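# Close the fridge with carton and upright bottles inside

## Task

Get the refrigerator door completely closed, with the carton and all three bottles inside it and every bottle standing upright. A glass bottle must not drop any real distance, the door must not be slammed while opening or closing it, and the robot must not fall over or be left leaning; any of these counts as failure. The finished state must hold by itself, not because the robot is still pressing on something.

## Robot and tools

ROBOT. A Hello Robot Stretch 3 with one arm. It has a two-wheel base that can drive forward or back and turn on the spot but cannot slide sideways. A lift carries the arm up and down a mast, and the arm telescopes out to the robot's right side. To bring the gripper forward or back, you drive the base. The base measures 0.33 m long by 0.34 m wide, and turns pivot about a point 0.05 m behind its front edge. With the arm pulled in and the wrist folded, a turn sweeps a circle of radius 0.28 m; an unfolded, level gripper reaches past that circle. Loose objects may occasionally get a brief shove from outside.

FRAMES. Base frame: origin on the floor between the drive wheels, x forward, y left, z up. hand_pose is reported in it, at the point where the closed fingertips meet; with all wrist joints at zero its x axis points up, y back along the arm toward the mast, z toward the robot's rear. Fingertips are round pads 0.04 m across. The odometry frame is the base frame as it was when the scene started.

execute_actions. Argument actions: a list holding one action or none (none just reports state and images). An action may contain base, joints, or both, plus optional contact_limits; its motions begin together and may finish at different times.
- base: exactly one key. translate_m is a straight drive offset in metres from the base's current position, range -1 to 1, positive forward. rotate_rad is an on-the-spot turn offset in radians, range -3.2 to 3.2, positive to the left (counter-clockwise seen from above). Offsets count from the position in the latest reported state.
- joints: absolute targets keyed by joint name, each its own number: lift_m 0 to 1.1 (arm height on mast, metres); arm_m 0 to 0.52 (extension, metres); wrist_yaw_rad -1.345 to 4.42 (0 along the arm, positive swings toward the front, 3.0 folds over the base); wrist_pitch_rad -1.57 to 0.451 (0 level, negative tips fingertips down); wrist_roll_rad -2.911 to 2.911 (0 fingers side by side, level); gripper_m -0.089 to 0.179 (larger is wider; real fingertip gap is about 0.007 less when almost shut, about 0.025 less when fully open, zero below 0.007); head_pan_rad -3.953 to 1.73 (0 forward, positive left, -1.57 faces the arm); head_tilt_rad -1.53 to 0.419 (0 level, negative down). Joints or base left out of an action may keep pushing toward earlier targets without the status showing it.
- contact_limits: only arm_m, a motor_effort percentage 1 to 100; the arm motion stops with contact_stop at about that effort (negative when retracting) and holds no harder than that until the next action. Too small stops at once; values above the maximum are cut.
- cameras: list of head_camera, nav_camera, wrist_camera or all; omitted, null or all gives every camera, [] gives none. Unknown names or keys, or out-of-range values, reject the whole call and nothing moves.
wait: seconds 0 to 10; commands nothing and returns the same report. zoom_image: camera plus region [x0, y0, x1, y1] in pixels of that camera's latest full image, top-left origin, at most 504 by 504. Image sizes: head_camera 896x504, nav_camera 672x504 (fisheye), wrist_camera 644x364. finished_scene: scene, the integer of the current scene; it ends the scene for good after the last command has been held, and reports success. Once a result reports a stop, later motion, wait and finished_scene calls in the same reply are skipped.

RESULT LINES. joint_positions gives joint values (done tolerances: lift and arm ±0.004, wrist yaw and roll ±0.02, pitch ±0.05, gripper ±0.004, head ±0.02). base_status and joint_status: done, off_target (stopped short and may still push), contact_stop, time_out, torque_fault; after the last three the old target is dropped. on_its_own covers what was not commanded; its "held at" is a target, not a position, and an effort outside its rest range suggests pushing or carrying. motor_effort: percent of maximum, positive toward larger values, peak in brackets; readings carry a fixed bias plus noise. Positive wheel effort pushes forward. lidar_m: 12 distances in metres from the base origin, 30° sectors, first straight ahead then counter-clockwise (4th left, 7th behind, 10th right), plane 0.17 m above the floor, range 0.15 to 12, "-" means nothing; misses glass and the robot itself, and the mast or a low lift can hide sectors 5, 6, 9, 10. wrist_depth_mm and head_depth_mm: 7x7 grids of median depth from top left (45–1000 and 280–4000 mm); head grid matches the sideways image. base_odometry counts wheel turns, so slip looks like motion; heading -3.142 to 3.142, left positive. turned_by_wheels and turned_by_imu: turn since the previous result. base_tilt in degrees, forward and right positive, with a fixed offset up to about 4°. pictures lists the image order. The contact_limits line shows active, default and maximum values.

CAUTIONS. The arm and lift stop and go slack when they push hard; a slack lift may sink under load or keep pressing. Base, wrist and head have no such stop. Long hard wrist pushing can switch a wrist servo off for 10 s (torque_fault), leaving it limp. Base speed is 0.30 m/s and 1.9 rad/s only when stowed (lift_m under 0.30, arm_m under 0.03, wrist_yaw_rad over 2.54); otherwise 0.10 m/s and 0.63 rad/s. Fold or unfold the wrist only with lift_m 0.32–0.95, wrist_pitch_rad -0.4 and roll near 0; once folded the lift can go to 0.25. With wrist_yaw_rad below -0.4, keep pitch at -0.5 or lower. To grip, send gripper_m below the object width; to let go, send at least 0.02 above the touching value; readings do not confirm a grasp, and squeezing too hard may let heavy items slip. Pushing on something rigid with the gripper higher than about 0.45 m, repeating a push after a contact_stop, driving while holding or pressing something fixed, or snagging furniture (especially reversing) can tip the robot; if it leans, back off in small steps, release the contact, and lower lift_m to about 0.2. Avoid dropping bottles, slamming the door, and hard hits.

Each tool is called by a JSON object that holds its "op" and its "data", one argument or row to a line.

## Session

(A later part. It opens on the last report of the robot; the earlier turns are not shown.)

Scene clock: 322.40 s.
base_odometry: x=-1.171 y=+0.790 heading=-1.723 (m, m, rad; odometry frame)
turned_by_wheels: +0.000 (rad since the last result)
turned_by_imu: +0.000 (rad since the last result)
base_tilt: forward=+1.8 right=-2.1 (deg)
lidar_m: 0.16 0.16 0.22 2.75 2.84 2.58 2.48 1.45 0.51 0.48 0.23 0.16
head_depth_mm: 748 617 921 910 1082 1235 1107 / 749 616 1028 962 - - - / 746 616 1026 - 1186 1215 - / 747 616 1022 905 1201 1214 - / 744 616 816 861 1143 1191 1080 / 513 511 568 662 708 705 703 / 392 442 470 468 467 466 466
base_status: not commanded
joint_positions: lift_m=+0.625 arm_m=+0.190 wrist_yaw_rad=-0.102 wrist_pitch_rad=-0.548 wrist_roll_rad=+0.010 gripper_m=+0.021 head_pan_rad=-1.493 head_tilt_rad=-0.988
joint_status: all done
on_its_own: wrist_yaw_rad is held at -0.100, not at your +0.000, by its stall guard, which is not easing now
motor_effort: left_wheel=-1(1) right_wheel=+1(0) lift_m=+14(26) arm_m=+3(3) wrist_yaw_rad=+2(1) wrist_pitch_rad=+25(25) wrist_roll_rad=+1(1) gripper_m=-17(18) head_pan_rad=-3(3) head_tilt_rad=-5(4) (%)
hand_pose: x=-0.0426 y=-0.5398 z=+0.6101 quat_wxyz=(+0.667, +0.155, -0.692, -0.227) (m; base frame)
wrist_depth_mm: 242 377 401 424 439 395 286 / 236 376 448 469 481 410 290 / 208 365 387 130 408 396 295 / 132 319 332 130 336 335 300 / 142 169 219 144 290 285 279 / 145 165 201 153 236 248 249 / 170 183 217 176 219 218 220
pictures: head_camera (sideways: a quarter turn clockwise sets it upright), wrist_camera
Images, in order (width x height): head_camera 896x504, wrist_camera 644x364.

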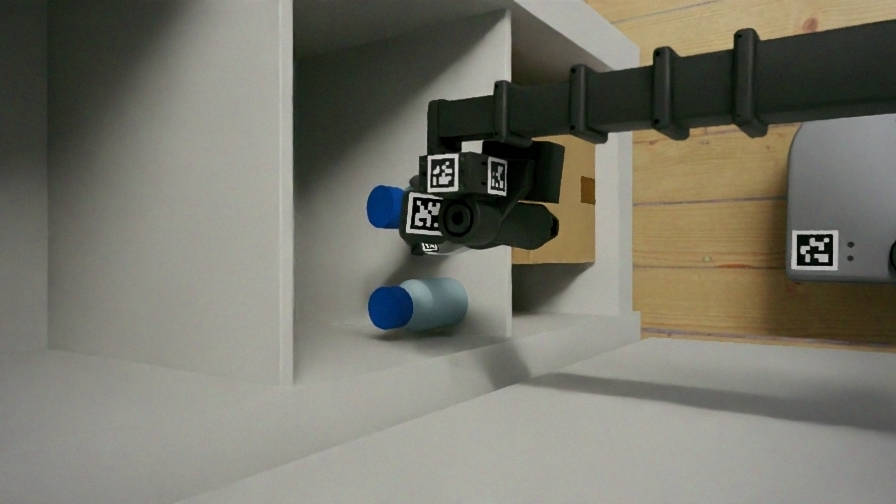

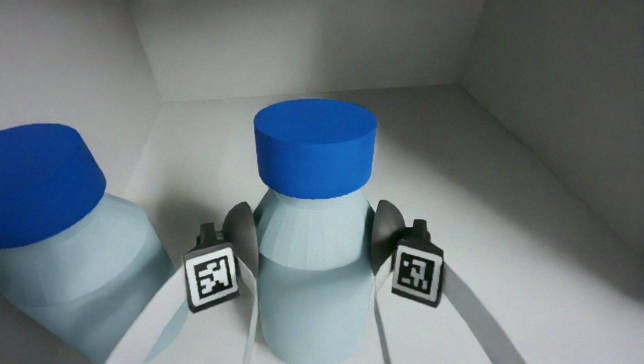

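{"op": "execute_actions", "data": {
  "actions": [
    {"joints":{"lift_m":0.605}}
  ],
  "cameras": ["wrist_camera"]
}}

Scene clock: 325.50 s.
base_odometry: x=-1.171 y=+0.790 heading=-1.723 (m, m, rad; odometry frame)
turned_by_wheels: +0.000 (rad since the last result)
turned_by_imu: +0.000 (rad since the last result)
base_tilt: forward=+1.7 right=-1.9 (deg)
lidar_m: 0.16 0.16 0.22 2.75 2.85 2.58 2.48 1.46 0.51 0.48 0.23 0.16
head_depth_mm: 748 618 923 911 1080 1215 1106 / 746 619 1024 944 - - - / 746 618 1025 954 1184 1218 - / 746 616 1025 905 1203 1213 - / 742 616 815 860 1145 1194 1083 / 513 510 567 663 708 707 705 / 392 443 471 469 467 465 465
base_status: not commanded
joint_positions: lift_m=+0.606 arm_m=+0.190 wrist_yaw_rad=-0.102 wrist_pitch_rad=-0.511 wrist_roll_rad=+0.010 gripper_m=+0.021 head_pan_rad=-1.493 head_tilt_rad=-0.988
joint_status: all done
on_its_own: wrist_yaw_rad is held at -0.100, not at your +0.000, by its stall guard, which is not easing now
motor_effort: left_wheel=-1(0) right_wheel=+1(1) lift_m=+11(15) arm_m=+3(3) wrist_yaw_rad=+1(1) wrist_pitch_rad=+5(25) wrist_roll_rad=+1(1) gripper_m=-17(18) head_pan_rad=-3(3) head_tilt_rad=-5(4) (%)
hand_pose: x=-0.0431 y=-0.5453 z=+0.5980 quat_wxyz=(+0.671, +0.143, -0.695, -0.214) (m; base frame)
wrist_depth_mm: 242 370 397 413 432 396 286 / 236 379 440 452 469 406 289 / 240 367 383 127 403 383 294 / 130 312 315 123 324 329 298 / 138 165 160 143 274 274 275 / 138 161 222 155 224 237 237 / 153 170 206 193 207 207 208
pictures: wrist_camera
Images, in order (width x height): wrist_camera 644x364.

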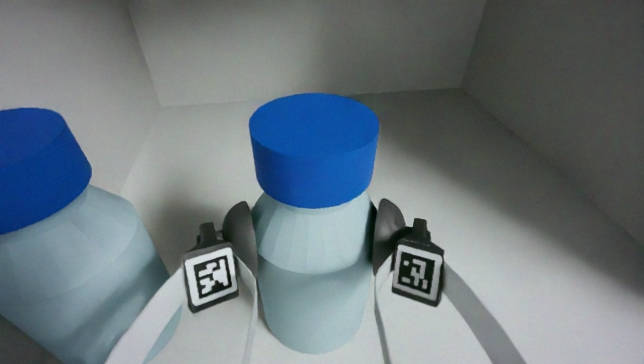

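Resting. Release to a modest opening, retract.

{"op": "execute_actions", "data": {
  "actions": [
    {"joints":{"gripper_m":0.105}}
  ],
  "cameras": ["wrist_camera"]
}}

{"op": "execute_actions", "data": {
  "actions": [
    {"joints":{"arm_m":0}}
  ],
  "cameras": ["head_camera","wrist_camera"]
}}

Scene clock: 330.47 s.
base_odometry: x=-1.171 y=+0.790 heading=-1.723 (m, m, rad; odometry frame)
turned_by_wheels: +0.000 (rad since the last result)
turned_by_imu: +0.000 (rad since the last result)
base_tilt: forward=+1.7 right=-2.0 (deg)
lidar_m: 0.16 0.16 0.22 2.75 2.85 2.59 2.48 1.46 0.51 0.48 0.23 0.16
head_depth_mm: 748 618 923 906 1078 1212 1108 / 747 616 1025 943 - - - / 747 617 1027 955 1185 1210 - / 745 617 1026 897 1198 1212 - / 744 615 814 859 1147 1196 1082 / 512 511 567 663 706 705 703 / 392 442 470 468 466 466 466
base_status: not commanded
joint_positions: lift_m=+0.606 arm_m=+0.190 wrist_yaw_rad=-0.101 wrist_pitch_rad=-0.513 wrist_roll_rad=+0.010 gripper_m=+0.105 head_pan_rad=-1.493 head_tilt_rad=-0.988
joint_status: all done
on_its_own: wrist_yaw_rad is held at -0.100, not at your +0.000, by its stall guard, which is not easing now
motor_effort: left_wheel=+0(0) right_wheel=+0(0) lift_m=+12(12) arm_m=+3(3) wrist_yaw_rad=+1(1) wrist_pitch_rad=+7(7) wrist_roll_rad=+1(1) gripper_m=-1(85) head_pan_rad=-3(3) head_tilt_rad=-5(5) (%)
hand_pose: x=-0.0430 y=-0.5450 z=+0.5975 quat_wxyz=(+0.671, +0.144, -0.695, -0.215) (m; base frame)
wrist_depth_mm: 241 370 400 411 432 402 284 / 236 378 435 454 463 405 289 / 240 364 384 126 404 389 293 / 130 309 311 121 324 329 300 / 137 161 259 142 273 273 275 / 138 150 228 154 232 243 237 / 151 189 205 193 207 206 206
pictures: wrist_camera
Images, in order (width x height): wrist_camera 644x364.

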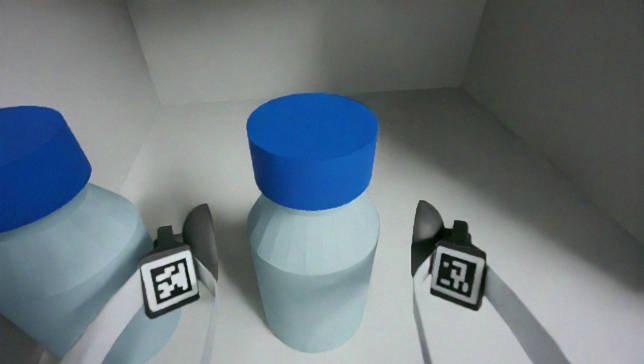

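Scene clock: 333.10 s.
base_odometry: x=-1.171 y=+0.790 heading=-1.723 (m, m, rad; odometry frame)
turned_by_wheels: +0.000 (rad since the last result)
turned_by_imu: +0.000 (rad since the last result)
base_tilt: forward=+1.6 right=-2.0 (deg)
lidar_m: 0.16 0.16 0.22 2.75 2.85 2.59 2.47 1.46 0.51 0.48 0.23 0.16
head_depth_mm: 747 618 921 908 1079 1232 1104 / 747 617 1028 926 1197 - - / 747 616 1022 890 1067 - - / 747 617 1025 897 1187 1211 - / 743 616 817 861 1149 1190 1084 / 513 510 567 663 708 703 703 / 392 442 470 468 467 466 466
base_status: not commanded
joint_positions: lift_m=+0.606 arm_m=+0.000 wrist_yaw_rad=-0.101 wrist_pitch_rad=-0.514 wrist_roll_rad=+0.010 gripper_m=+0.105 head_pan_rad=-1.493 head_tilt_rad=-0.988
joint_status: all done
on_its_own: wrist_yaw_rad is held at -0.100, not at your +0.000, by its stall guard, which is not easing now
motor_effort: left_wheel=+0(0) right_wheel=+0(0) lift_m=+11(12) arm_m=-3(2) wrist_yaw_rad=+1(2) wrist_pitch_rad=+7(7) wrist_roll_rad=+0(1) gripper_m=+0(0) head_pan_rad=-2(3) head_tilt_rad=-4(4) (%)
hand_pose: x=-0.0429 y=-0.3554 z=+0.5972 quat_wxyz=(+0.671, +0.144, -0.695, -0.215) (m; base frame)
wrist_depth_mm: 237 262 561 586 604 401 288 / 230 277 498 312 523 414 295 / 226 297 369 333 401 385 298 / 227 311 325 324 332 340 327 / 250 287 433 419 439 424 410 / 287 301 559 441 490 445 812 / 259 387 558 552 576 575 732
pictures: head_camera (sideways: a quarter turn clockwise sets it upright), wrist_camera
Images, in order (width x height): head_camera 896x504, wrist_camera 644x364.

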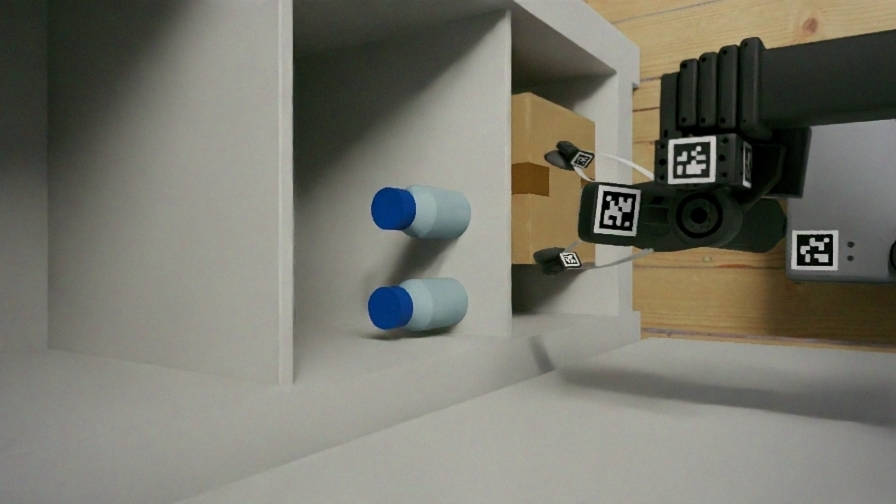

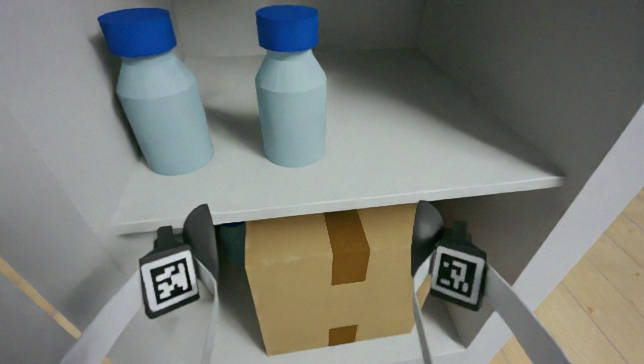

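{"op": "execute_actions", "data": {
  "actions": [
    {"base":{"translate_m":-0.6}}
  ],
  "cameras": []
}}

{"op": "execute_actions", "data": {
  "actions": [
    {"joints":{"lift_m":0.4,"wrist_pitch_rad":-0.4,"wrist_yaw_rad":3.0,"gripper_m":0.0},"base":{"rotate_rad":1.6}}
  ],
  "cameras": []
}}

{"op": "execute_actions", "data": {
  "actions": [
    {"joints":{"lift_m":0.25},"base":{"translate_m":0.65}}
  ],
  "cameras": []
}}

{"op": "execute_actions", "data": {
  "actions": [
    {"base":{"rotate_rad":-1.6}}
  ],
  "cameras": ["nav_camera"]
}}

Scene clock: 348.47 s.
base_odometry: x=-1.080 y=+1.383 heading=-1.723 (m, m, rad; odometry frame)
turned_by_wheels: +0.000 (rad since the last result)
turned_by_imu: +0.002 (rad since the last result)
base_tilt: forward=+1.7 right=-2.0 (deg)
lidar_m: 0.75 2.67 2.85 2.74 2.72 1.96 1.88 1.47 1.06 0.78 0.49 0.70
head_depth_mm: 926 1094 1339 1530 1361 1236 1102 / 927 1094 1339 1532 1355 - - / 923 1090 1336 1524 1381 - - / 925 1093 1334 1521 1353 1213 - / 922 1088 1294 1475 1331 1211 1095 / 834 832 830 831 1042 1211 1096 / 552 551 590 770 1178 1212 1093
base_status: done
joint_positions: lift_m=+0.606 arm_m=+0.000 wrist_yaw_rad=-0.101 wrist_pitch_rad=-0.514 wrist_roll_rad=+0.010 gripper_m=+0.105 head_pan_rad=-1.493 head_tilt_rad=-0.988
joint_status: not commanded
on_its_own: wrist_yaw_rad is held at -0.100, not at your +0.000, by its stall guard, which is not easing now
motor_effort: left_wheel=+0(5) right_wheel=+0(6) lift_m=+12(12) arm_m=-3(3) wrist_yaw_rad=+2(1) wrist_pitch_rad=+7(7) wrist_roll_rad=+0(1) gripper_m=+0(0) head_pan_rad=-2(3) head_tilt_rad=-4(5) (%)
hand_pose: x=-0.0429 y=-0.3554 z=+0.5972 quat_wxyz=(+0.671, +0.144, -0.695, -0.215) (m; base frame)
wrist_depth_mm: 346 559 690 730 752 796 823 / 339 539 780 823 838 895 944 / 328 519 847 897 967 - - / 324 505 966 - - - - / 315 452 925 951 972 974 950 / 322 396 808 813 808 855 812 / 362 495 706 725 724 735 712
pictures: none
No camera images: the call's "cameras" was empty. Leave "cameras" out to get every camera's image.

Scene clock: 351.93 s.
base_odometry: x=-1.080 y=+1.383 heading=-0.123 (m, m, rad; odometry frame)
turned_by_wheels: +1.600 (rad since the last result)
turned_by_imu: +1.567 (rad since the last result)
base_tilt: forward=+1.8 right=-2.1 (deg)
lidar_m: 2.74 2.65 1.95 1.88 1.44 1.05 0.72 0.49 0.71 0.75 2.67 2.84
head_depth_mm: 677 798 975 1252 1312 1214 1098 / 678 799 979 1259 1355 1222 - / 678 801 982 1267 1357 1233 - / 680 800 984 1266 1355 1246 - / 679 804 982 1326 1356 1213 1096 / 694 1996 1772 1537 1349 1210 1095 / 2531 2104 1776 1539 1356 1209 1094
base_status: done
joint_positions: lift_m=+0.401 arm_m=+0.000 wrist_yaw_rad=+2.997 wrist_pitch_rad=-0.419 wrist_roll_rad=+0.010 gripper_m=+0.000 head_pan_rad=-1.493 head_tilt_rad=-0.988
joint_status: all done
motor_effort: left_wheel=-1(5) right_wheel=+1(6) lift_m=+12(10) arm_m=-3(3) wrist_yaw_rad=+3(2) wrist_pitch_rad=+9(10) wrist_roll_rad=+0(0) gripper_m=-2(83) head_pan_rad=-3(3) head_tilt_rad=-5(4) (%)
hand_pose: x=+0.0112 y=+0.0767 z=+0.4130 quat_wxyz=(+0.198, +0.704, +0.096, +0.676) (m; base frame)
wrist_depth_mm: - - - - - - - / - - - - - - - / - - - - - - - / 914 941 913 926 925 947 939 / 752 750 747 - 750 762 770 / 631 640 - 591 638 648 626 / 539 540 - 563 549 552 541
pictures: none
No camera images: the call's "cameras" was empty. Leave "cameras" out to get every camera's image.

Scene clock: 356.40 s.
base_odometry: x=-0.435 y=+1.303 heading=-0.123 (m, m, rad; odometry frame)
turned_by_wheels: +0.000 (rad since the last result)
turned_by_imu: -0.002 (rad since the last result)
base_tilt: forward=+1.6 right=-2.0 (deg)
lidar_m: 2.10 2.18 1.95 1.88 1.94 1.72 1.12 1.07 0.89 2.48 2.96 2.18
head_depth_mm: 2505 2109 1786 1510 1357 1209 1096 / 2518 2119 1791 1547 1359 1214 1128 / 2498 2088 1790 1543 1359 1221 - / 2528 2108 1780 1540 1357 1233 - / 2492 2093 1778 1540 1355 1212 1095 / 2509 2120 1784 1541 1359 1207 1092 / 2512 2106 1776 1533 1358 1209 1094
base_status: done
joint_positions: lift_m=+0.250 arm_m=+0.000 wrist_yaw_rad=+2.998 wrist_pitch_rad=-0.418 wrist_roll_rad=+0.010 gripper_m=+0.000 head_pan_rad=-1.493 head_tilt_rad=-0.988
joint_status: all done
motor_effort: left_wheel=-1(7) right_wheel=+0(6) lift_m=+12(14) arm_m=-3(2) wrist_yaw_rad=+1(2) wrist_pitch_rad=+9(10) wrist_roll_rad=+1(1) gripper_m=-2(3) head_pan_rad=-3(3) head_tilt_rad=-5(5) (%)
hand_pose: x=+0.0110 y=+0.0768 z=+0.2632 quat_wxyz=(+0.197, +0.704, +0.096, +0.676) (m; base frame)
wrist_depth_mm: - - - - - - - / - - - - - - - / 865 - 873 885 872 876 887 / 659 674 657 666 657 670 661 / 541 537 542 - 535 533 536 / 463 - - - 455 455 457 / - - - - 393 392 390
pictures: none
No camera images: the call's "cameras" was empty. Leave "cameras" out to get every camera's image.

Scene clock: 358.73 s.
base_odometry: x=-0.435 y=+1.303 heading=-1.723 (m, m, rad; odometry frame)
turned_by_wheels: -1.600 (rad since the last result)
turned_by_imu: -1.558 (rad since the last result)
base_tilt: forward=+1.8 right=-2.1 (deg)
lidar_m: 2.47 2.96 2.18 2.10 2.17 1.95 1.88 1.94 1.73 1.12 1.08 0.89
head_depth_mm: 1540 1810 1790 1542 1355 1211 1098 / 1532 1822 1783 1535 1352 1215 1125 / 1531 1815 1785 1545 1355 1224 - / 1534 1804 1774 1538 1358 1231 - / 1467 1616 1626 1539 1355 1213 1097 / 1014 1260 1556 1541 1357 1208 1094 / 1412 1336 1519 1540 1352 1209 1098
base_status: done
joint_positions: lift_m=+0.250 arm_m=+0.000 wrist_yaw_rad=+2.998 wrist_pitch_rad=-0.418 wrist_roll_rad=+0.010 gripper_m=+0.000 head_pan_rad=-1.493 head_tilt_rad=-0.988
joint_status: not commanded
motor_effort: left_wheel=+1(10) right_wheel=-1(6) lift_m=+12(12) arm_m=-3(3) wrist_yaw_rad=+2(2) wrist_pitch_rad=+9(9) wrist_roll_rad=+1(1) gripper_m=-2(1) head_pan_rad=-3(3) head_tilt_rad=-4(5) (%)
hand_pose: x=+0.0110 y=+0.0768 z=+0.2632 quat_wxyz=(+0.197, +0.704, +0.096, +0.676) (m; base frame)
wrist_depth_mm: - - - - - - - / - - - - - - - / 863 - 878 860 867 883 877 / 661 664 656 673 659 664 667 / 536 536 537 - 533 538 543 / 467 - - - 453 460 451 / - - - - 390 390 390
pictures: nav_camera (sideways: a quarter turn counterclockwise sets it upright)
Images, in order (width x height): nav_camera 672x504.

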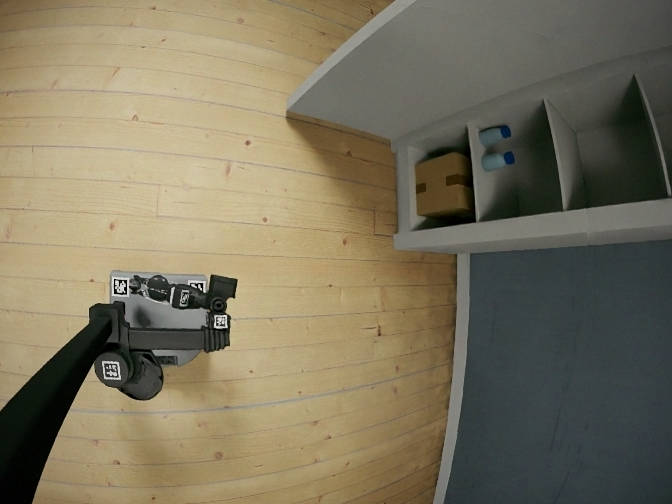

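{"op": "execute_actions", "data": {
  "actions": [
    {"base":{"translate_m":1.0}}
  ],
  "cameras": []
}}

{"op": "execute_actions", "data": {
  "actions": [
    {"base":{"translate_m":0.2}}
  ],
  "cameras": []
}}

{"op": "execute_actions", "data": {
  "actions": [
    {"base":{"rotate_rad":-1.6}}
  ],
  "cameras": ["nav_camera"]
}}

Scene clock: 369.67 s.
base_odometry: x=-0.586 y=+0.315 heading=-1.723 (m, m, rad; odometry frame)
turned_by_wheels: +0.000 (rad since the last result)
turned_by_imu: -0.003 (rad since the last result)
base_tilt: forward=+1.7 right=-2.0 (deg)
lidar_m: 1.88 1.51 2.18 2.08 2.18 2.96 2.87 2.38 0.49 0.65 1.71 1.96
head_depth_mm: 502 534 592 1459 1359 1213 1097 / 795 792 792 806 1181 1216 1128 / 1494 1704 1706 1484 1311 1219 - / 1519 1798 1780 1543 1354 1225 - / 1521 1804 1778 1540 1359 1210 1096 / 1526 1797 1776 1546 1351 1208 1093 / 1521 1798 1769 1540 1353 1211 1094
base_status: done
joint_positions: lift_m=+0.250 arm_m=+0.000 wrist_yaw_rad=+2.998 wrist_pitch_rad=-0.418 wrist_roll_rad=+0.010 gripper_m=+0.000 head_pan_rad=-1.494 head_tilt_rad=-0.988
joint_status: not commanded
motor_effort: left_wheel=+1(10) right_wheel=-1(5) lift_m=+12(12) arm_m=-3(3) wrist_yaw_rad=+1(2) wrist_pitch_rad=+9(9) wrist_roll_rad=+0(1) gripper_m=-2(2) head_pan_rad=-3(2) head_tilt_rad=-4(5) (%)
hand_pose: x=+0.0110 y=+0.0768 z=+0.2632 quat_wxyz=(+0.197, +0.704, +0.096, +0.676) (m; base frame)
wrist_depth_mm: - - - - - - - / - - - - - - - / 877 - 871 887 862 885 893 / 667 663 668 664 670 661 676 / 532 530 538 - 537 535 544 / 461 - - - 455 448 458 / - - - - 390 389 391
pictures: none
No camera images: the call's "cameras" was empty. Leave "cameras" out to get every camera's image.

Scene clock: 372.13 s.
base_odometry: x=-0.616 y=+0.117 heading=-1.723 (m, m, rad; odometry frame)
turned_by_wheels: +0.000 (rad since the last result)
turned_by_imu: -0.001 (rad since the last result)
base_tilt: forward=+1.7 right=-2.2 (deg)
lidar_m: 1.68 1.32 2.09 2.09 2.18 2.96 3.06 2.38 0.59 1.50 1.71 1.75
head_depth_mm: 1208 1115 1112 1112 1189 1212 1097 / 1505 1710 1702 1513 1359 1210 1126 / 1520 1798 1774 1538 1352 1221 - / 1521 1806 1786 1542 1353 1232 - / 1519 1793 1789 1533 1356 1205 1095 / 1519 1797 1784 1546 1357 1211 1096 / 1523 1788 1770 1536 1351 1211 1096
base_status: done
joint_positions: lift_m=+0.250 arm_m=+0.000 wrist_yaw_rad=+2.998 wrist_pitch_rad=-0.418 wrist_roll_rad=+0.010 gripper_m=+0.000 head_pan_rad=-1.494 head_tilt_rad=-0.988
joint_status: not commanded
motor_effort: left_wheel=+1(9) right_wheel=-1(4) lift_m=+12(12) arm_m=-3(3) wrist_yaw_rad=+1(1) wrist_pitch_rad=+9(9) wrist_roll_rad=+1(1) gripper_m=-2(2) head_pan_rad=-3(3) head_tilt_rad=-4(4) (%)
hand_pose: x=+0.0110 y=+0.0768 z=+0.2632 quat_wxyz=(+0.197, +0.704, +0.096, +0.676) (m; base frame)
wrist_depth_mm: - - - - - - - / - - - - - - - / 888 - 868 883 863 864 861 / 662 665 673 660 660 667 672 / 532 543 534 - 547 539 542 / 465 - - - 453 453 454 / - - - - 392 393 390
pictures: none
No camera images: the call's "cameras" was empty. Leave "cameras" out to get every camera's image.

Scene clock: 374.47 s.
base_odometry: x=-0.616 y=+0.117 heading=+2.960 (m, m, rad; odometry frame)
turned_by_wheels: -1.600 (rad since the last result)
turned_by_imu: -1.558 (rad since the last result)
base_tilt: forward=+1.7 right=-2.0 (deg)
lidar_m: 1.43 1.70 1.76 1.68 1.73 2.09 2.09 2.18 2.92 3.07 2.40 0.59
head_depth_mm: 2609 2116 1785 1541 1351 1212 1099 / 2585 2120 1783 1540 1359 1208 1128 / 2615 2128 1786 1543 1356 1225 - / 2593 2105 1780 1541 1355 1235 - / 2598 2107 1782 1541 1353 1214 1096 / 2559 2104 1776 1548 1354 1207 1096 / 2582 2106 1779 1538 1350 1210 1095
base_status: done
joint_positions: lift_m=+0.250 arm_m=+0.000 wrist_yaw_rad=+2.998 wrist_pitch_rad=-0.418 wrist_roll_rad=+0.010 gripper_m=+0.000 head_pan_rad=-1.494 head_tilt_rad=-0.988
joint_status: not commanded
motor_effort: left_wheel=+1(10) right_wheel=+0(7) lift_m=+12(13) arm_m=-3(3) wrist_yaw_rad=+1(1) wrist_pitch_rad=+9(9) wrist_roll_rad=+1(1) gripper_m=-2(2) head_pan_rad=-3(2) head_tilt_rad=-5(4) (%)
hand_pose: x=+0.0110 y=+0.0768 z=+0.2632 quat_wxyz=(+0.197, +0.704, +0.096, +0.676) (m; base frame)
wrist_depth_mm: - - - - - - - / - - - - - - - / 875 - 855 875 872 886 875 / 664 660 658 667 661 674 660 / 542 539 535 - 532 542 542 / 461 - - - 454 451 458 / - - - - 390 391 390
pictures: nav_camera (sideways: a quarter turn counterclockwise sets it upright)
Images, in order (width x height): nav_camera 672x504.

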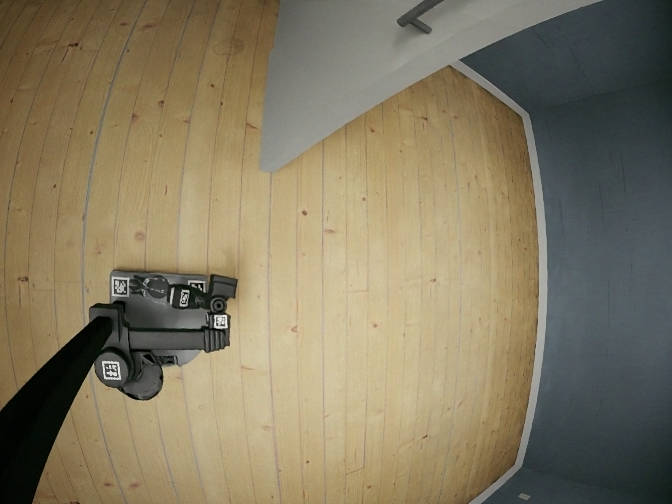

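{"op": "execute_actions", "data": {
  "actions": [
    {"base":{"translate_m":0.55},"joints":{"lift_m":0.33,"head_pan_rad":-1.3,"head_tilt_rad":-0.8}}
  ],
  "cameras": ["nav_camera"]
}}

{"op": "execute_actions", "data": {
  "actions": [
    {"joints":{"arm_m":0.5}}
  ],
  "cameras": ["nav_camera"]
}}

Scene clock: 386.10 s.
base_odometry: x=-1.157 y=+0.216 heading=+2.960 (m, m, rad; odometry frame)
turned_by_wheels: +0.000 (rad since the last result)
turned_by_imu: -0.002 (rad since the last result)
base_tilt: forward=+1.7 right=-2.0 (deg)
lidar_m: 1.10 1.14 1.52 1.70 1.61 2.34 2.64 2.74 3.20 0.36 0.37 0.49
head_depth_mm: 284 308 337 399 1440 1292 1132 / 287 316 365 428 538 783 1134 / 290 322 374 446 553 731 1063 / 292 328 382 459 573 765 1086 / 295 334 391 471 593 799 1097 / 297 341 400 485 615 839 1117 / 303 347 410 499 639 882 1124
base_status: done
joint_positions: lift_m=+0.329 arm_m=+0.000 wrist_yaw_rad=+2.998 wrist_pitch_rad=-0.418 wrist_roll_rad=+0.010 gripper_m=+0.000 head_pan_rad=-1.307 head_tilt_rad=-0.804
joint_status: all done
motor_effort: left_wheel=+1(9) right_wheel=-1(4) lift_m=+27(27) arm_m=-3(3) wrist_yaw_rad=+1(1) wrist_pitch_rad=+9(9) wrist_roll_rad=+0(0) gripper_m=-2(3) head_pan_rad=+2(15) head_tilt_rad=+2(13) (%)
hand_pose: x=+0.0109 y=+0.0769 z=+0.3422 quat_wxyz=(+0.197, +0.704, +0.096, +0.676) (m; base frame)
wrist_depth_mm: - - - - - - - / - - - - - - - / - - - - - - - / 802 821 809 804 817 805 807 / 655 645 657 - 658 659 665 / 548 545 - - 547 547 550 / 470 496 - 473 475 467 472
pictures: nav_camera (sideways: a quarter turn counterclockwise sets it upright)
Images, in order (width x height): nav_camera 672x504.

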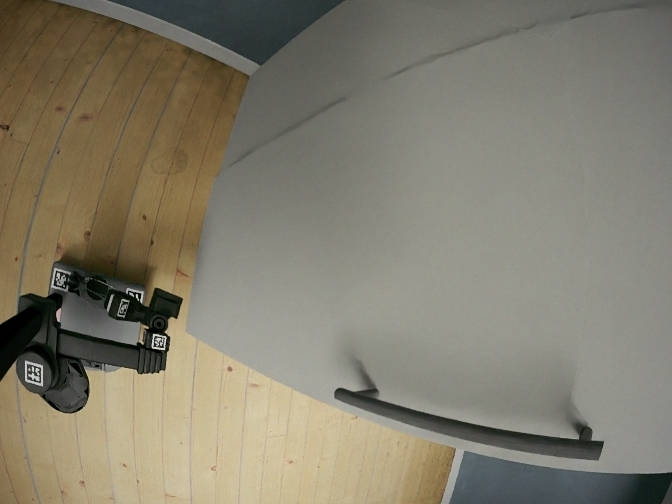

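Scene clock: 390.97 s.
base_odometry: x=-1.157 y=+0.216 heading=+2.960 (m, m, rad; odometry frame)
turned_by_wheels: +0.000 (rad since the last result)
turned_by_imu: -0.003 (rad since the last result)
base_tilt: forward=+1.7 right=-2.0 (deg)
lidar_m: 1.10 1.13 1.52 1.70 1.61 2.34 2.63 2.73 3.20 0.73 0.61 0.60
head_depth_mm: 2583 2792 2241 1801 1503 1293 1134 / 2612 2859 2257 1806 1476 1304 1136 / 686 2594 2172 1754 1515 1294 1141 / 635 721 840 1007 1251 1292 1134 / 589 664 764 899 1088 1268 1134 / 551 614 699 812 963 1186 1136 / 516 573 646 740 864 1042 1136
base_status: not commanded
joint_positions: lift_m=+0.330 arm_m=+0.500 wrist_yaw_rad=+3.003 wrist_pitch_rad=-0.418 wrist_roll_rad=+0.011 gripper_m=+0.000 head_pan_rad=-1.306 head_tilt_rad=-0.802
joint_status: all done
motor_effort: left_wheel=+1(4) right_wheel=-1(8) lift_m=+27(27) arm_m=+3(12) wrist_yaw_rad=-3(17) wrist_pitch_rad=+9(10) wrist_roll_rad=+0(1) gripper_m=-2(3) head_pan_rad=+2(3) head_tilt_rad=+1(0) (%)
hand_pose: x=+0.0097 y=-0.4224 z=+0.3423 quat_wxyz=(+0.195, +0.703, +0.098, +0.676) (m; base frame)
wrist_depth_mm: - - - - - - - / - - - - - - - / - - - - - - - / 825 859 - 799 805 806 823 / 650 652 - - 656 654 642 / 544 544 530 515 546 557 546 / 475 473 473 479 473 468 475
pictures: nav_camera (sideways: a quarter turn counterclockwise sets it upright)
Images, in order (width x height): nav_camera 672x504.

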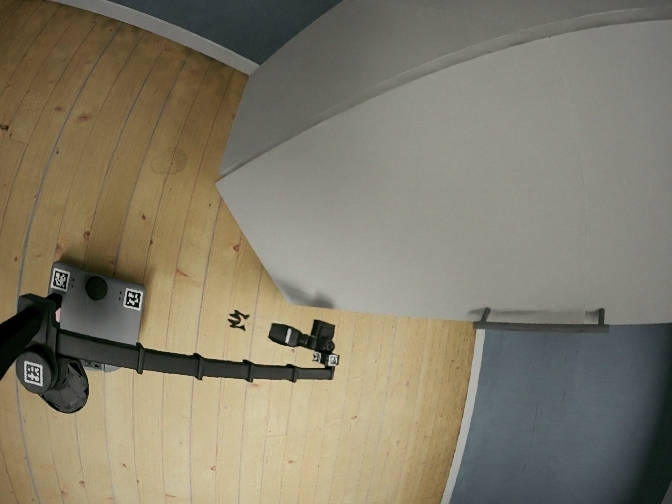

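{"op": "execute_actions", "data": {
  "actions": [
    {"joints":{"arm_m":0.0},"base":{"translate_m":-0.4}}
  ],
  "cameras": []
}}

{"op": "execute_actions", "data": {
  "actions": [
    {"base":{"rotate_rad":-1.6}}
  ],
  "cameras": []
}}

{"op": "execute_actions", "data": {
  "actions": [
    {"base":{"translate_m":0.72}}
  ],
  "cameras": []
}}

{"op": "execute_actions", "data": {
  "actions": [
    {"base":{"rotate_rad":1.6},"joints":{"head_pan_rad":0,"head_tilt_rad":-0.9}}
  ],
  "cameras": ["nav_camera","head_camera"]
}}

Scene clock: 403.57 s.
base_odometry: x=-0.764 y=+0.144 heading=+2.960 (m, m, rad; odometry frame)
turned_by_wheels: +0.000 (rad since the last result)
turned_by_imu: +0.002 (rad since the last result)
base_tilt: forward=+1.7 right=-2.2 (deg)
lidar_m: 1.41 1.55 1.76 1.69 1.74 2.22 2.24 2.33 3.12 3.06 0.93 0.92
head_depth_mm: 2581 2812 2234 1798 1504 1295 1136 / 2613 2865 2251 1806 1510 1290 1133 / 2683 2860 2245 1805 1507 1293 1135 / 2705 2940 2257 1812 1502 1296 1135 / 2750 2981 2261 1803 1507 1297 1136 / 2813 2999 2272 1807 1470 1299 1137 / 2729 2803 1065 1168 1351 1295 1141
base_status: done
joint_positions: lift_m=+0.330 arm_m=+0.000 wrist_yaw_rad=+3.003 wrist_pitch_rad=-0.418 wrist_roll_rad=+0.011 gripper_m=+0.000 head_pan_rad=-1.306 head_tilt_rad=-0.802
joint_status: all done
motor_effort: left_wheel=+1(3) right_wheel=+0(4) lift_m=+27(26) arm_m=-3(6) wrist_yaw_rad=-4(2) wrist_pitch_rad=+9(9) wrist_roll_rad=+0(1) gripper_m=-2(2) head_pan_rad=+2(2) head_tilt_rad=+1(0) (%)
hand_pose: x=+0.0097 y=+0.0770 z=+0.3423 quat_wxyz=(+0.195, +0.703, +0.098, +0.676) (m; base frame)
wrist_depth_mm: - - - - - - - / - - - - - - - / - - - - - - - / 819 796 797 816 813 797 811 / 648 655 663 - 650 655 658 / 547 543 - - 543 549 547 / 473 496 - 471 473 472 467
pictures: none
No camera images: the call's "cameras" was empty. Leave "cameras" out to get every camera's image.

Scene clock: 407.03 s.
base_odometry: x=-0.764 y=+0.144 heading=+1.361 (m, m, rad; odometry frame)
turned_by_wheels: -1.600 (rad since the last result)
turned_by_imu: -1.567 (rad since the last result)
base_tilt: forward=+1.8 right=-2.1 (deg)
lidar_m: 3.05 0.94 0.92 1.31 1.53 1.77 1.69 1.39 2.22 2.24 2.31 3.04
head_depth_mm: 1877 2136 2268 1807 1512 1294 1137 / 1912 2155 2242 1799 1513 1289 1136 / 1928 2204 2251 1808 1513 1296 1134 / 1981 2279 2254 1807 1506 1296 1131 / 2009 2302 2243 1800 1515 1296 1134 / 2042 2352 2244 1816 1509 1298 1140 / 2068 2394 2265 1818 1508 1296 1134
base_status: done
joint_positions: lift_m=+0.330 arm_m=+0.000 wrist_yaw_rad=+3.003 wrist_pitch_rad=-0.418 wrist_roll_rad=+0.011 gripper_m=+0.000 head_pan_rad=-1.306 head_tilt_rad=-0.802
joint_status: not commanded
motor_effort: left_wheel=+2(6) right_wheel=-1(1) lift_m=+27(27) arm_m=-3(3) wrist_yaw_rad=-3(3) wrist_pitch_rad=+9(9) wrist_roll_rad=+0(0) gripper_m=-2(3) head_pan_rad=+2(1) head_tilt_rad=+0(1) (%)
hand_pose: x=+0.0097 y=+0.0770 z=+0.3423 quat_wxyz=(+0.195, +0.703, +0.098, +0.676) (m; base frame)
wrist_depth_mm: - - - - 916 781 713 / - - - - 939 846 741 / - - - - 987 914 855 / 822 810 793 787 796 814 812 / 651 648 655 - 647 643 655 / 552 544 - - 551 547 553 / 470 504 - 471 471 469 468
pictures: none
No camera images: the call's "cameras" was empty. Leave "cameras" out to get every camera's image.

Scene clock: 415.47 s.
base_odometry: x=-0.614 y=+0.848 heading=+1.361 (m, m, rad; odometry frame)
turned_by_wheels: +0.000 (rad since the last result)
turned_by_imu: -0.002 (rad since the last result)
base_tilt: forward=+1.8 right=-2.1 (deg)
lidar_m: 2.35 2.30 1.62 0.55 0.80 2.08 2.40 2.04 2.32 2.22 2.28 2.48
head_depth_mm: 1868 2108 2252 1809 1510 1293 1133 / 1895 2133 2238 1805 1507 1292 1135 / 1915 2197 2255 1807 1507 1297 1134 / 1941 2223 2241 1814 1505 1299 1135 / 1971 2254 2252 1810 1507 1299 1134 / 2001 2300 2273 1809 1511 1295 1139 / 2044 2328 2283 1815 1515 1291 1139
base_status: done
joint_positions: lift_m=+0.330 arm_m=+0.000 wrist_yaw_rad=+3.003 wrist_pitch_rad=-0.418 wrist_roll_rad=+0.011 gripper_m=+0.000 head_pan_rad=-1.306 head_tilt_rad=-0.802
joint_status: not commanded
motor_effort: left_wheel=+1(6) right_wheel=-2(1) lift_m=+27(27) arm_m=-3(3) wrist_yaw_rad=-2(3) wrist_pitch_rad=+9(9) wrist_roll_rad=+0(0) gripper_m=-2(2) head_pan_rad=+2(2) head_tilt_rad=+0(1) (%)
hand_pose: x=+0.0097 y=+0.0770 z=+0.3423 quat_wxyz=(+0.195, +0.703, +0.098, +0.676) (m; base frame)
wrist_depth_mm: - - 626 573 - - - / - - 681 629 - - - / - - 766 700 - - - / 808 812 824 770 815 807 806 / 647 648 651 - 653 651 655 / 545 542 - - 557 549 555 / 478 503 - 476 473 474 475
pictures: none
No camera images: the call's "cameras" was empty. Leave "cameras" out to get every camera's image.

Scene clock: 418.93 s.
base_odometry: x=-0.614 y=+0.848 heading=+2.961 (m, m, rad; odometry frame)
turned_by_wheels: +1.600 (rad since the last result)
turned_by_imu: +1.567 (rad since the last result)
base_tilt: forward=+1.7 right=-2.1 (deg)
lidar_m: 0.55 0.82 2.12 2.40 2.04 2.31 2.23 2.28 2.47 2.36 2.24 1.61
head_depth_mm: 1400 1631 1892 1666 1427 1244 1110 / 1315 1609 1869 1656 1432 1248 1112 / 464 537 648 841 1373 1250 1110 / 474 545 685 847 1110 1252 1113 / 533 624 756 959 1314 1247 1114 / 574 684 843 1111 1400 1254 1115 / 623 757 956 1546 1428 1251 1111
base_status: done
joint_positions: lift_m=+0.330 arm_m=+0.000 wrist_yaw_rad=+3.003 wrist_pitch_rad=-0.418 wrist_roll_rad=+0.011 gripper_m=+0.000 head_pan_rad=-0.007 head_tilt_rad=-0.889
joint_status: all done
motor_effort: left_wheel=-1(5) right_wheel=+1(3) lift_m=+27(27) arm_m=-3(3) wrist_yaw_rad=-2(3) wrist_pitch_rad=+9(9) wrist_roll_rad=+0(0) gripper_m=-3(3) head_pan_rad=+2(30) head_tilt_rad=-3(11) (%)
hand_pose: x=+0.0097 y=+0.0770 z=+0.3423 quat_wxyz=(+0.195, +0.703, +0.098, +0.676) (m; base frame)
wrist_depth_mm: - - - - - - - / - - - - - - - / - - - - - - - / 791 811 809 818 811 800 824 / 643 651 657 - 654 653 648 / 545 550 - - 545 550 546 / 471 501 - 477 470 478 473
pictures: head_camera (sideways: a quarter turn clockwise sets it upright), nav_camera (sideways: a quarter turn counterclockwise sets it upright)
Images, in order (width x height): head_camera 896x504, nav_camera 672x504.

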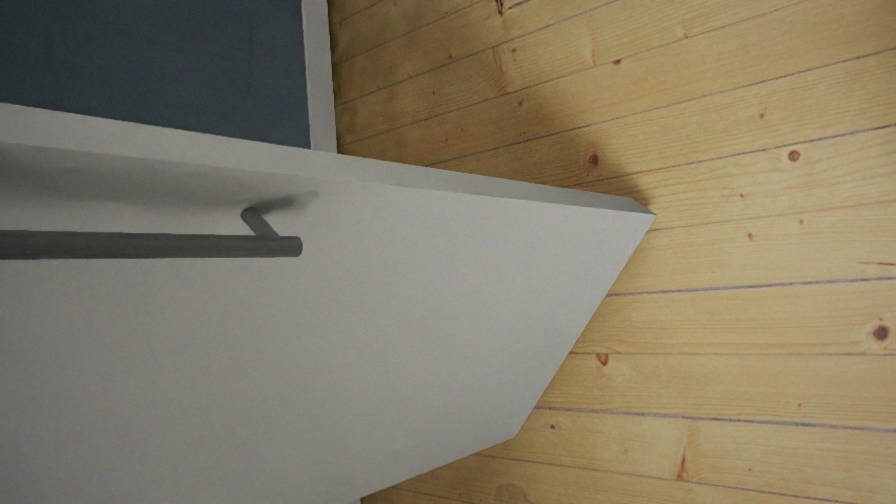

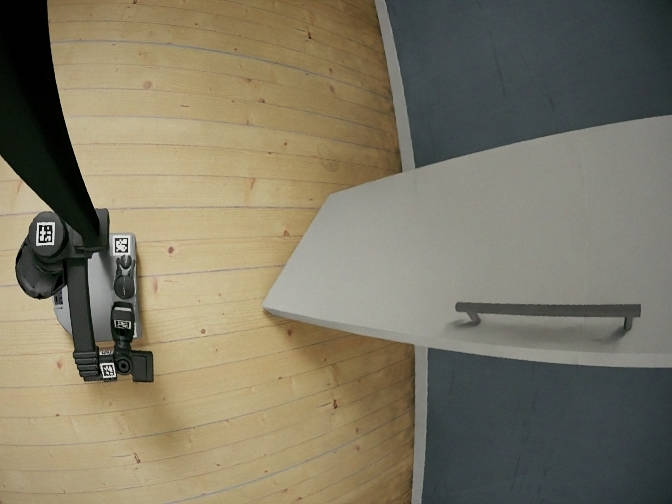

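{"op": "execute_actions", "data": {
  "actions": [
    {"base":{"translate_m":0.65}}
  ],
  "cameras": ["nav_camera"]
}}

Scene clock: 430.33 s.
base_odometry: x=-1.253 y=+0.965 heading=+2.960 (m, m, rad; odometry frame)
turned_by_wheels: -0.001 (rad since the last result)
turned_by_imu: -0.165 (rad since the last result)
base_tilt: forward=+1.8 right=-2.0 (deg)
lidar_m: - 0.15 0.16 2.04 2.35 2.97 2.87 2.87 2.57 2.29 0.15 -
head_depth_mm: - - - - - - - / - - - - - - - / - - - - - - - / - - - - - - - / - - - - - - 336 / - - - - - - 373 / - - - - - - 405
base_status: done
joint_positions: lift_m=+0.330 arm_m=+0.002 wrist_yaw_rad=+2.919 wrist_pitch_rad=-0.418 wrist_roll_rad=+0.010 gripper_m=+0.000 head_pan_rad=-0.006 head_tilt_rad=-0.893
joint_status: not commanded
on_its_own: arm_m is at rest, and its effort (-18) is outside its rest range (-14 to +14); wrist_yaw_rad is at rest, and its effort (+60) is outside its rest range (-12 to +12)
motor_effort: left_wheel=-6(14) right_wheel=+18(29) lift_m=+24(27) arm_m=-18(18) wrist_yaw_rad=+60(62) wrist_pitch_rad=+9(9) wrist_roll_rad=+0(1) gripper_m=-1(3) head_pan_rad=+1(2) head_tilt_rad=-3(5) (%)
hand_pose: x=+0.0284 y=+0.0720 z=+0.3425 quat_wxyz=(+0.223, +0.707, +0.068, +0.668) (m; base frame)
wrist_depth_mm: - - - - 218 114 77 / - - - - 219 115 77 / - - - - 222 115 78 / 806 - 815 805 223 115 78 / 650 - 660 - 223 116 78 / 547 540 - - 199 116 78 / 464 477 - 471 263 117 78
pictures: nav_camera (sideways: a quarter turn counterclockwise sets it upright)
Images, in order (width x height): nav_camera 672x504.

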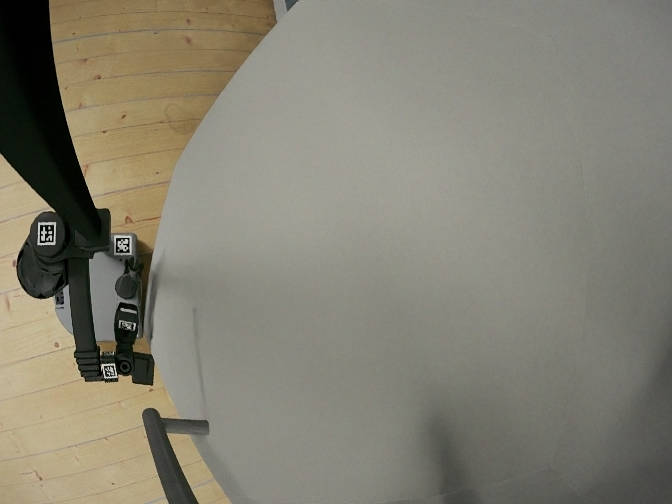

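Jammed/slipped; back off to look.

{"op": "execute_actions", "data": {
  "actions": [
    {"base":{"translate_m":-0.35},"joints":{"wrist_yaw_rad":3.0,"arm_m":0,"head_tilt_rad":-0.6}}
  ]
}}

Scene clock: 437.57 s.
base_odometry: x=-0.909 y=+0.902 heading=+2.960 (m, m, rad; odometry frame)
turned_by_wheels: +0.000 (rad since the last result)
turned_by_imu: +0.001 (rad since the last result)
base_tilt: forward=+1.8 right=-2.0 (deg)
lidar_m: 0.61 0.62 1.50 2.40 2.40 2.80 2.52 2.52 2.64 2.36 2.25 1.39
head_depth_mm: 1155 1279 1444 1660 1769 1444 1227 / 531 1202 1377 1597 1730 1448 1219 / 515 569 629 723 846 1028 1174 / 503 556 621 703 810 951 1150 / 491 541 602 677 774 912 1092 / 478 526 584 655 748 869 1036 / 467 512 566 633 720 831 985
base_status: done
joint_positions: lift_m=+0.330 arm_m=+0.000 wrist_yaw_rad=+2.898 wrist_pitch_rad=-0.418 wrist_roll_rad=+0.010 gripper_m=+0.000 head_pan_rad=-0.006 head_tilt_rad=-0.606
joint_status: wrist_yaw_rad off_target (ended at +2.898, target +3.000); the others done
on_its_own: wrist_yaw_rad is held at +2.902, not at your +3.000, by its stall guard, which is not easing now
motor_effort: left_wheel=+1(6) right_wheel=-1(3) lift_m=+24(24) arm_m=-3(12) wrist_yaw_rad=+2(15) wrist_pitch_rad=+9(9) wrist_roll_rad=+0(0) gripper_m=-3(2) head_pan_rad=+2(2) head_tilt_rad=+3(16) (%)
hand_pose: x=+0.0328 y=+0.0725 z=+0.3425 quat_wxyz=(+0.230, +0.708, +0.061, +0.665) (m; base frame)
wrist_depth_mm: - - - - - - 484 / - - - - - - 501 / - - - - - 958 516 / 807 - 791 838 823 740 543 / 644 - 646 - 646 658 565 / 541 543 568 - 550 555 556 / 469 481 - 472 469 473 475
pictures: head_camera (sideways: a quarter turn clockwise sets it upright), nav_camera (sideways: a quarter turn counterclockwise sets it upright), wrist_camera
Images, in order (width x height): head_camera 896x504, nav_camera 672x504, wrist_camera 644x364.

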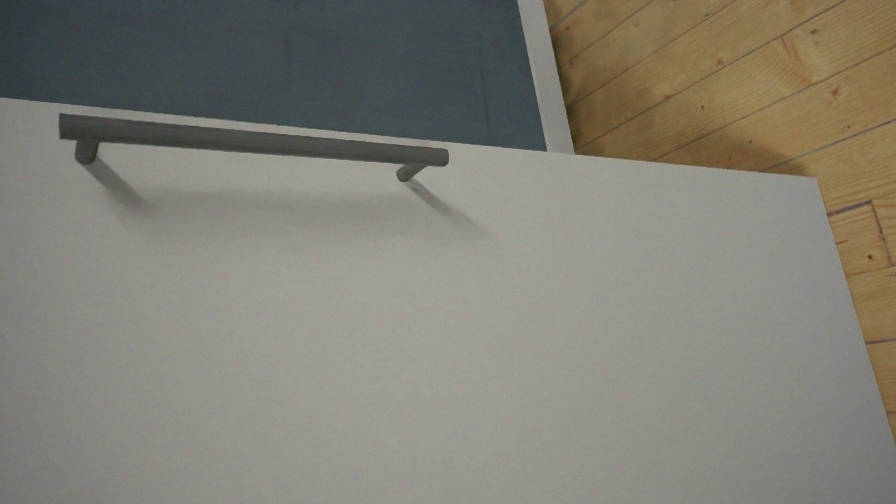

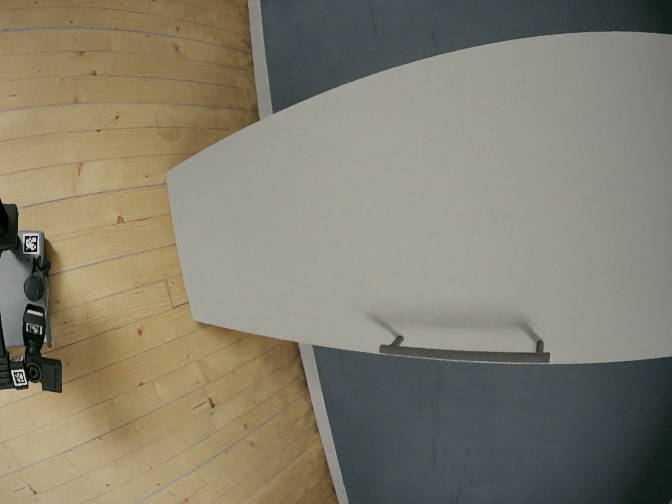

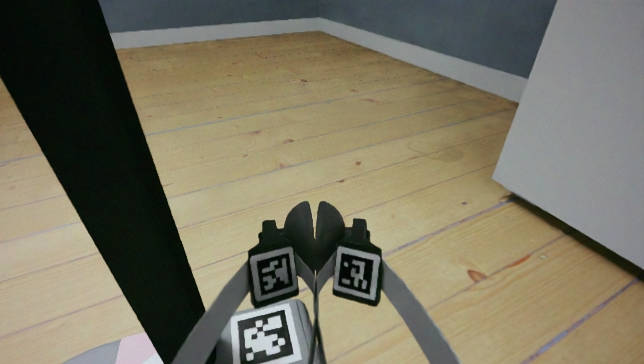

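{"op": "execute_actions", "data": {
  "actions": [
    {"base":{"rotate_rad":1.7},"joints":{"head_pan_rad":-1.9,"head_tilt_rad":-0.7}}
  ],
  "cameras": []
}}

{"op": "execute_actions", "data": {
  "actions": [
    {"joints":{"arm_m":0.5},"contact_limits":{"arm_m":22}}
  ]
}}

Scene clock: 446.43 s.
base_odometry: x=-0.909 y=+0.902 heading=-1.623 (m, m, rad; odometry frame)
turned_by_wheels: +1.700 (rad since the last result)
turned_by_imu: +1.665 (rad since the last result)
base_tilt: forward=+1.7 right=-2.1 (deg)
lidar_m: 2.39 2.14 2.66 2.52 2.58 2.51 2.36 1.91 0.65 0.61 0.62 1.64
head_depth_mm: 1356 1544 1801 1987 1637 1370 1179 / 1279 1451 1680 1909 1641 1372 1174 / 1216 1373 1571 1834 1635 1371 1175 / 1132 1259 1425 1611 1017 1278 1180 / 531 591 666 765 897 1078 1180 / 508 562 631 717 830 991 1146 / 487 537 598 676 775 911 1101
base_status: done
joint_positions: lift_m=+0.330 arm_m=+0.000 wrist_yaw_rad=+2.898 wrist_pitch_rad=-0.418 wrist_roll_rad=+0.010 gripper_m=+0.000 head_pan_rad=-1.893 head_tilt_rad=-0.692
joint_status: all done
on_its_own: wrist_yaw_rad is held at +2.902, not at your +3.000, by its stall guard, which is not easing now
motor_effort: left_wheel=-1(5) right_wheel=+2(5) lift_m=+24(24) arm_m=-3(3) wrist_yaw_rad=+2(3) wrist_pitch_rad=+9(9) wrist_roll_rad=+0(1) gripper_m=-1(2) head_pan_rad=-3(34) head_tilt_rad=-3(11) (%)
hand_pose: x=+0.0328 y=+0.0725 z=+0.3425 quat_wxyz=(+0.230, +0.708, +0.061, +0.665) (m; base frame)
wrist_depth_mm: - - - - - - - / - - - - - - - / - - - - - - - / 816 - 793 820 798 806 819 / 641 - 651 - 648 660 652 / 544 532 565 - 554 557 550 / 471 479 - 472 471 476 473
pictures: none
No camera images: the call's "cameras" was empty. Leave "cameras" out to get every camera's image.

Scene clock: 450.63 s.
base_odometry: x=-0.909 y=+0.902 heading=-1.623 (m, m, rad; odometry frame)
turned_by_wheels: +0.001 (rad since the last result)
turned_by_imu: -0.006 (rad since the last result)
base_tilt: forward=+1.7 right=-2.0 (deg)
lidar_m: 2.39 2.13 2.65 2.52 2.57 2.51 2.36 1.92 0.65 0.61 0.62 1.63
head_depth_mm: 1367 1565 1828 1991 1641 1363 1173 / 1291 1464 1688 1906 1636 1364 1176 / 1219 1377 1582 1838 1633 1372 1176 / 1134 1268 1431 1640 1551 1308 1176 / 523 593 670 767 899 1101 1181 / 509 564 633 721 839 1015 1141 / 488 539 600 678 781 917 1107
base_status: not commanded
joint_positions: lift_m=+0.330 arm_m=+0.400 wrist_yaw_rad=+2.922 wrist_pitch_rad=-0.418 wrist_roll_rad=+0.011 gripper_m=+0.000 head_pan_rad=-1.894 head_tilt_rad=-0.694
joint_status: arm_m contact_stop (moved +0.400 of +0.500)
on_its_own: wrist_yaw_rad is held at +2.902, not at your +3.000, by its stall guard, which is not easing now; arm_m is slack since a contact_stop, until your next command for it (your +0.500 is given up); wrist_yaw_rad is at rest, and its effort (-15) is outside its rest range (-12 to +12)
motor_effort: left_wheel=+7(13) right_wheel=-8(18) lift_m=+24(24) arm_m=+0(25) wrist_yaw_rad=-15(58) wrist_pitch_rad=+9(11) wrist_roll_rad=+0(1) gripper_m=-1(3) head_pan_rad=-3(3) head_tilt_rad=-2(3) (%)
contact_limits: arm_m 22 (drawing in: default 20, maximum 33; extending or still: default 28, maximum 45)
hand_pose: x=+0.0277 y=-0.3259 z=+0.3423 quat_wxyz=(+0.223, +0.707, +0.069, +0.668) (m; base frame)
wrist_depth_mm: - - - - - - - / - - - - - - - / - - - - - - - / 803 - - 809 799 822 803 / 682 - - - 661 650 661 / 545 - - - 553 550 538 / 463 455 457 470 474 470 472
pictures: head_camera (sideways: a quarter turn clockwise sets it upright), nav_camera (sideways: a quarter turn counterclockwise sets it upright), wrist_camera
Images, in order (width x height): head_camera 896x504, nav_camera 672x504, wrist_camera 644x364.

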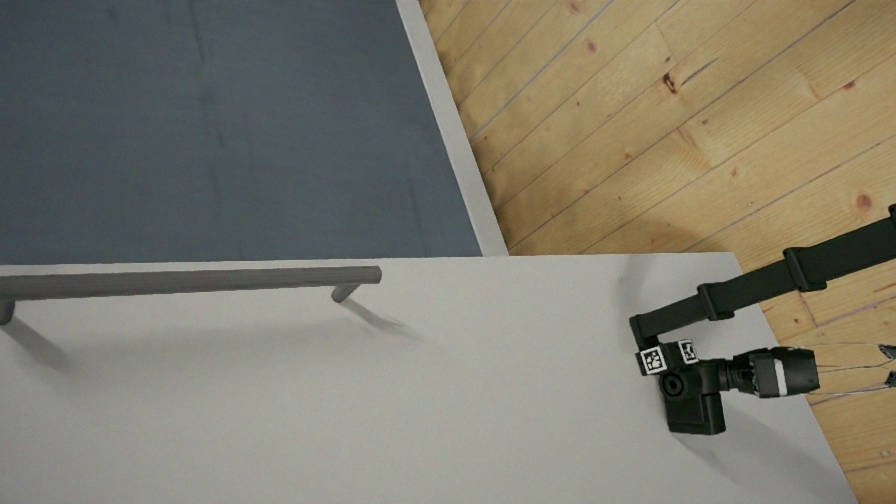

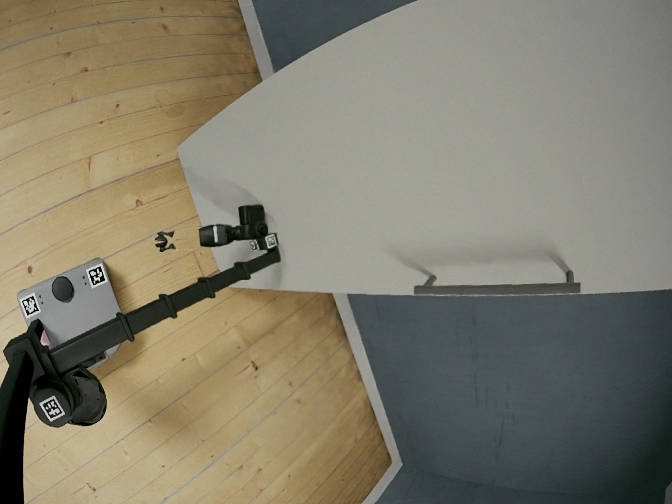

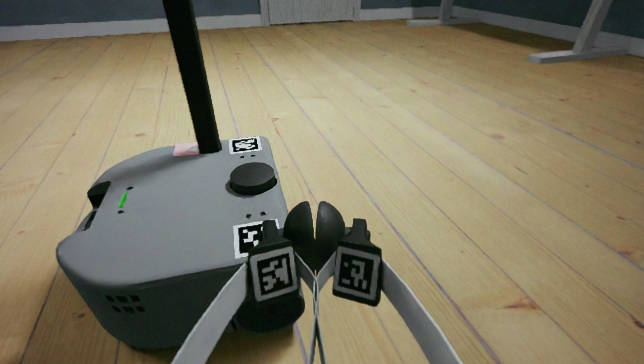

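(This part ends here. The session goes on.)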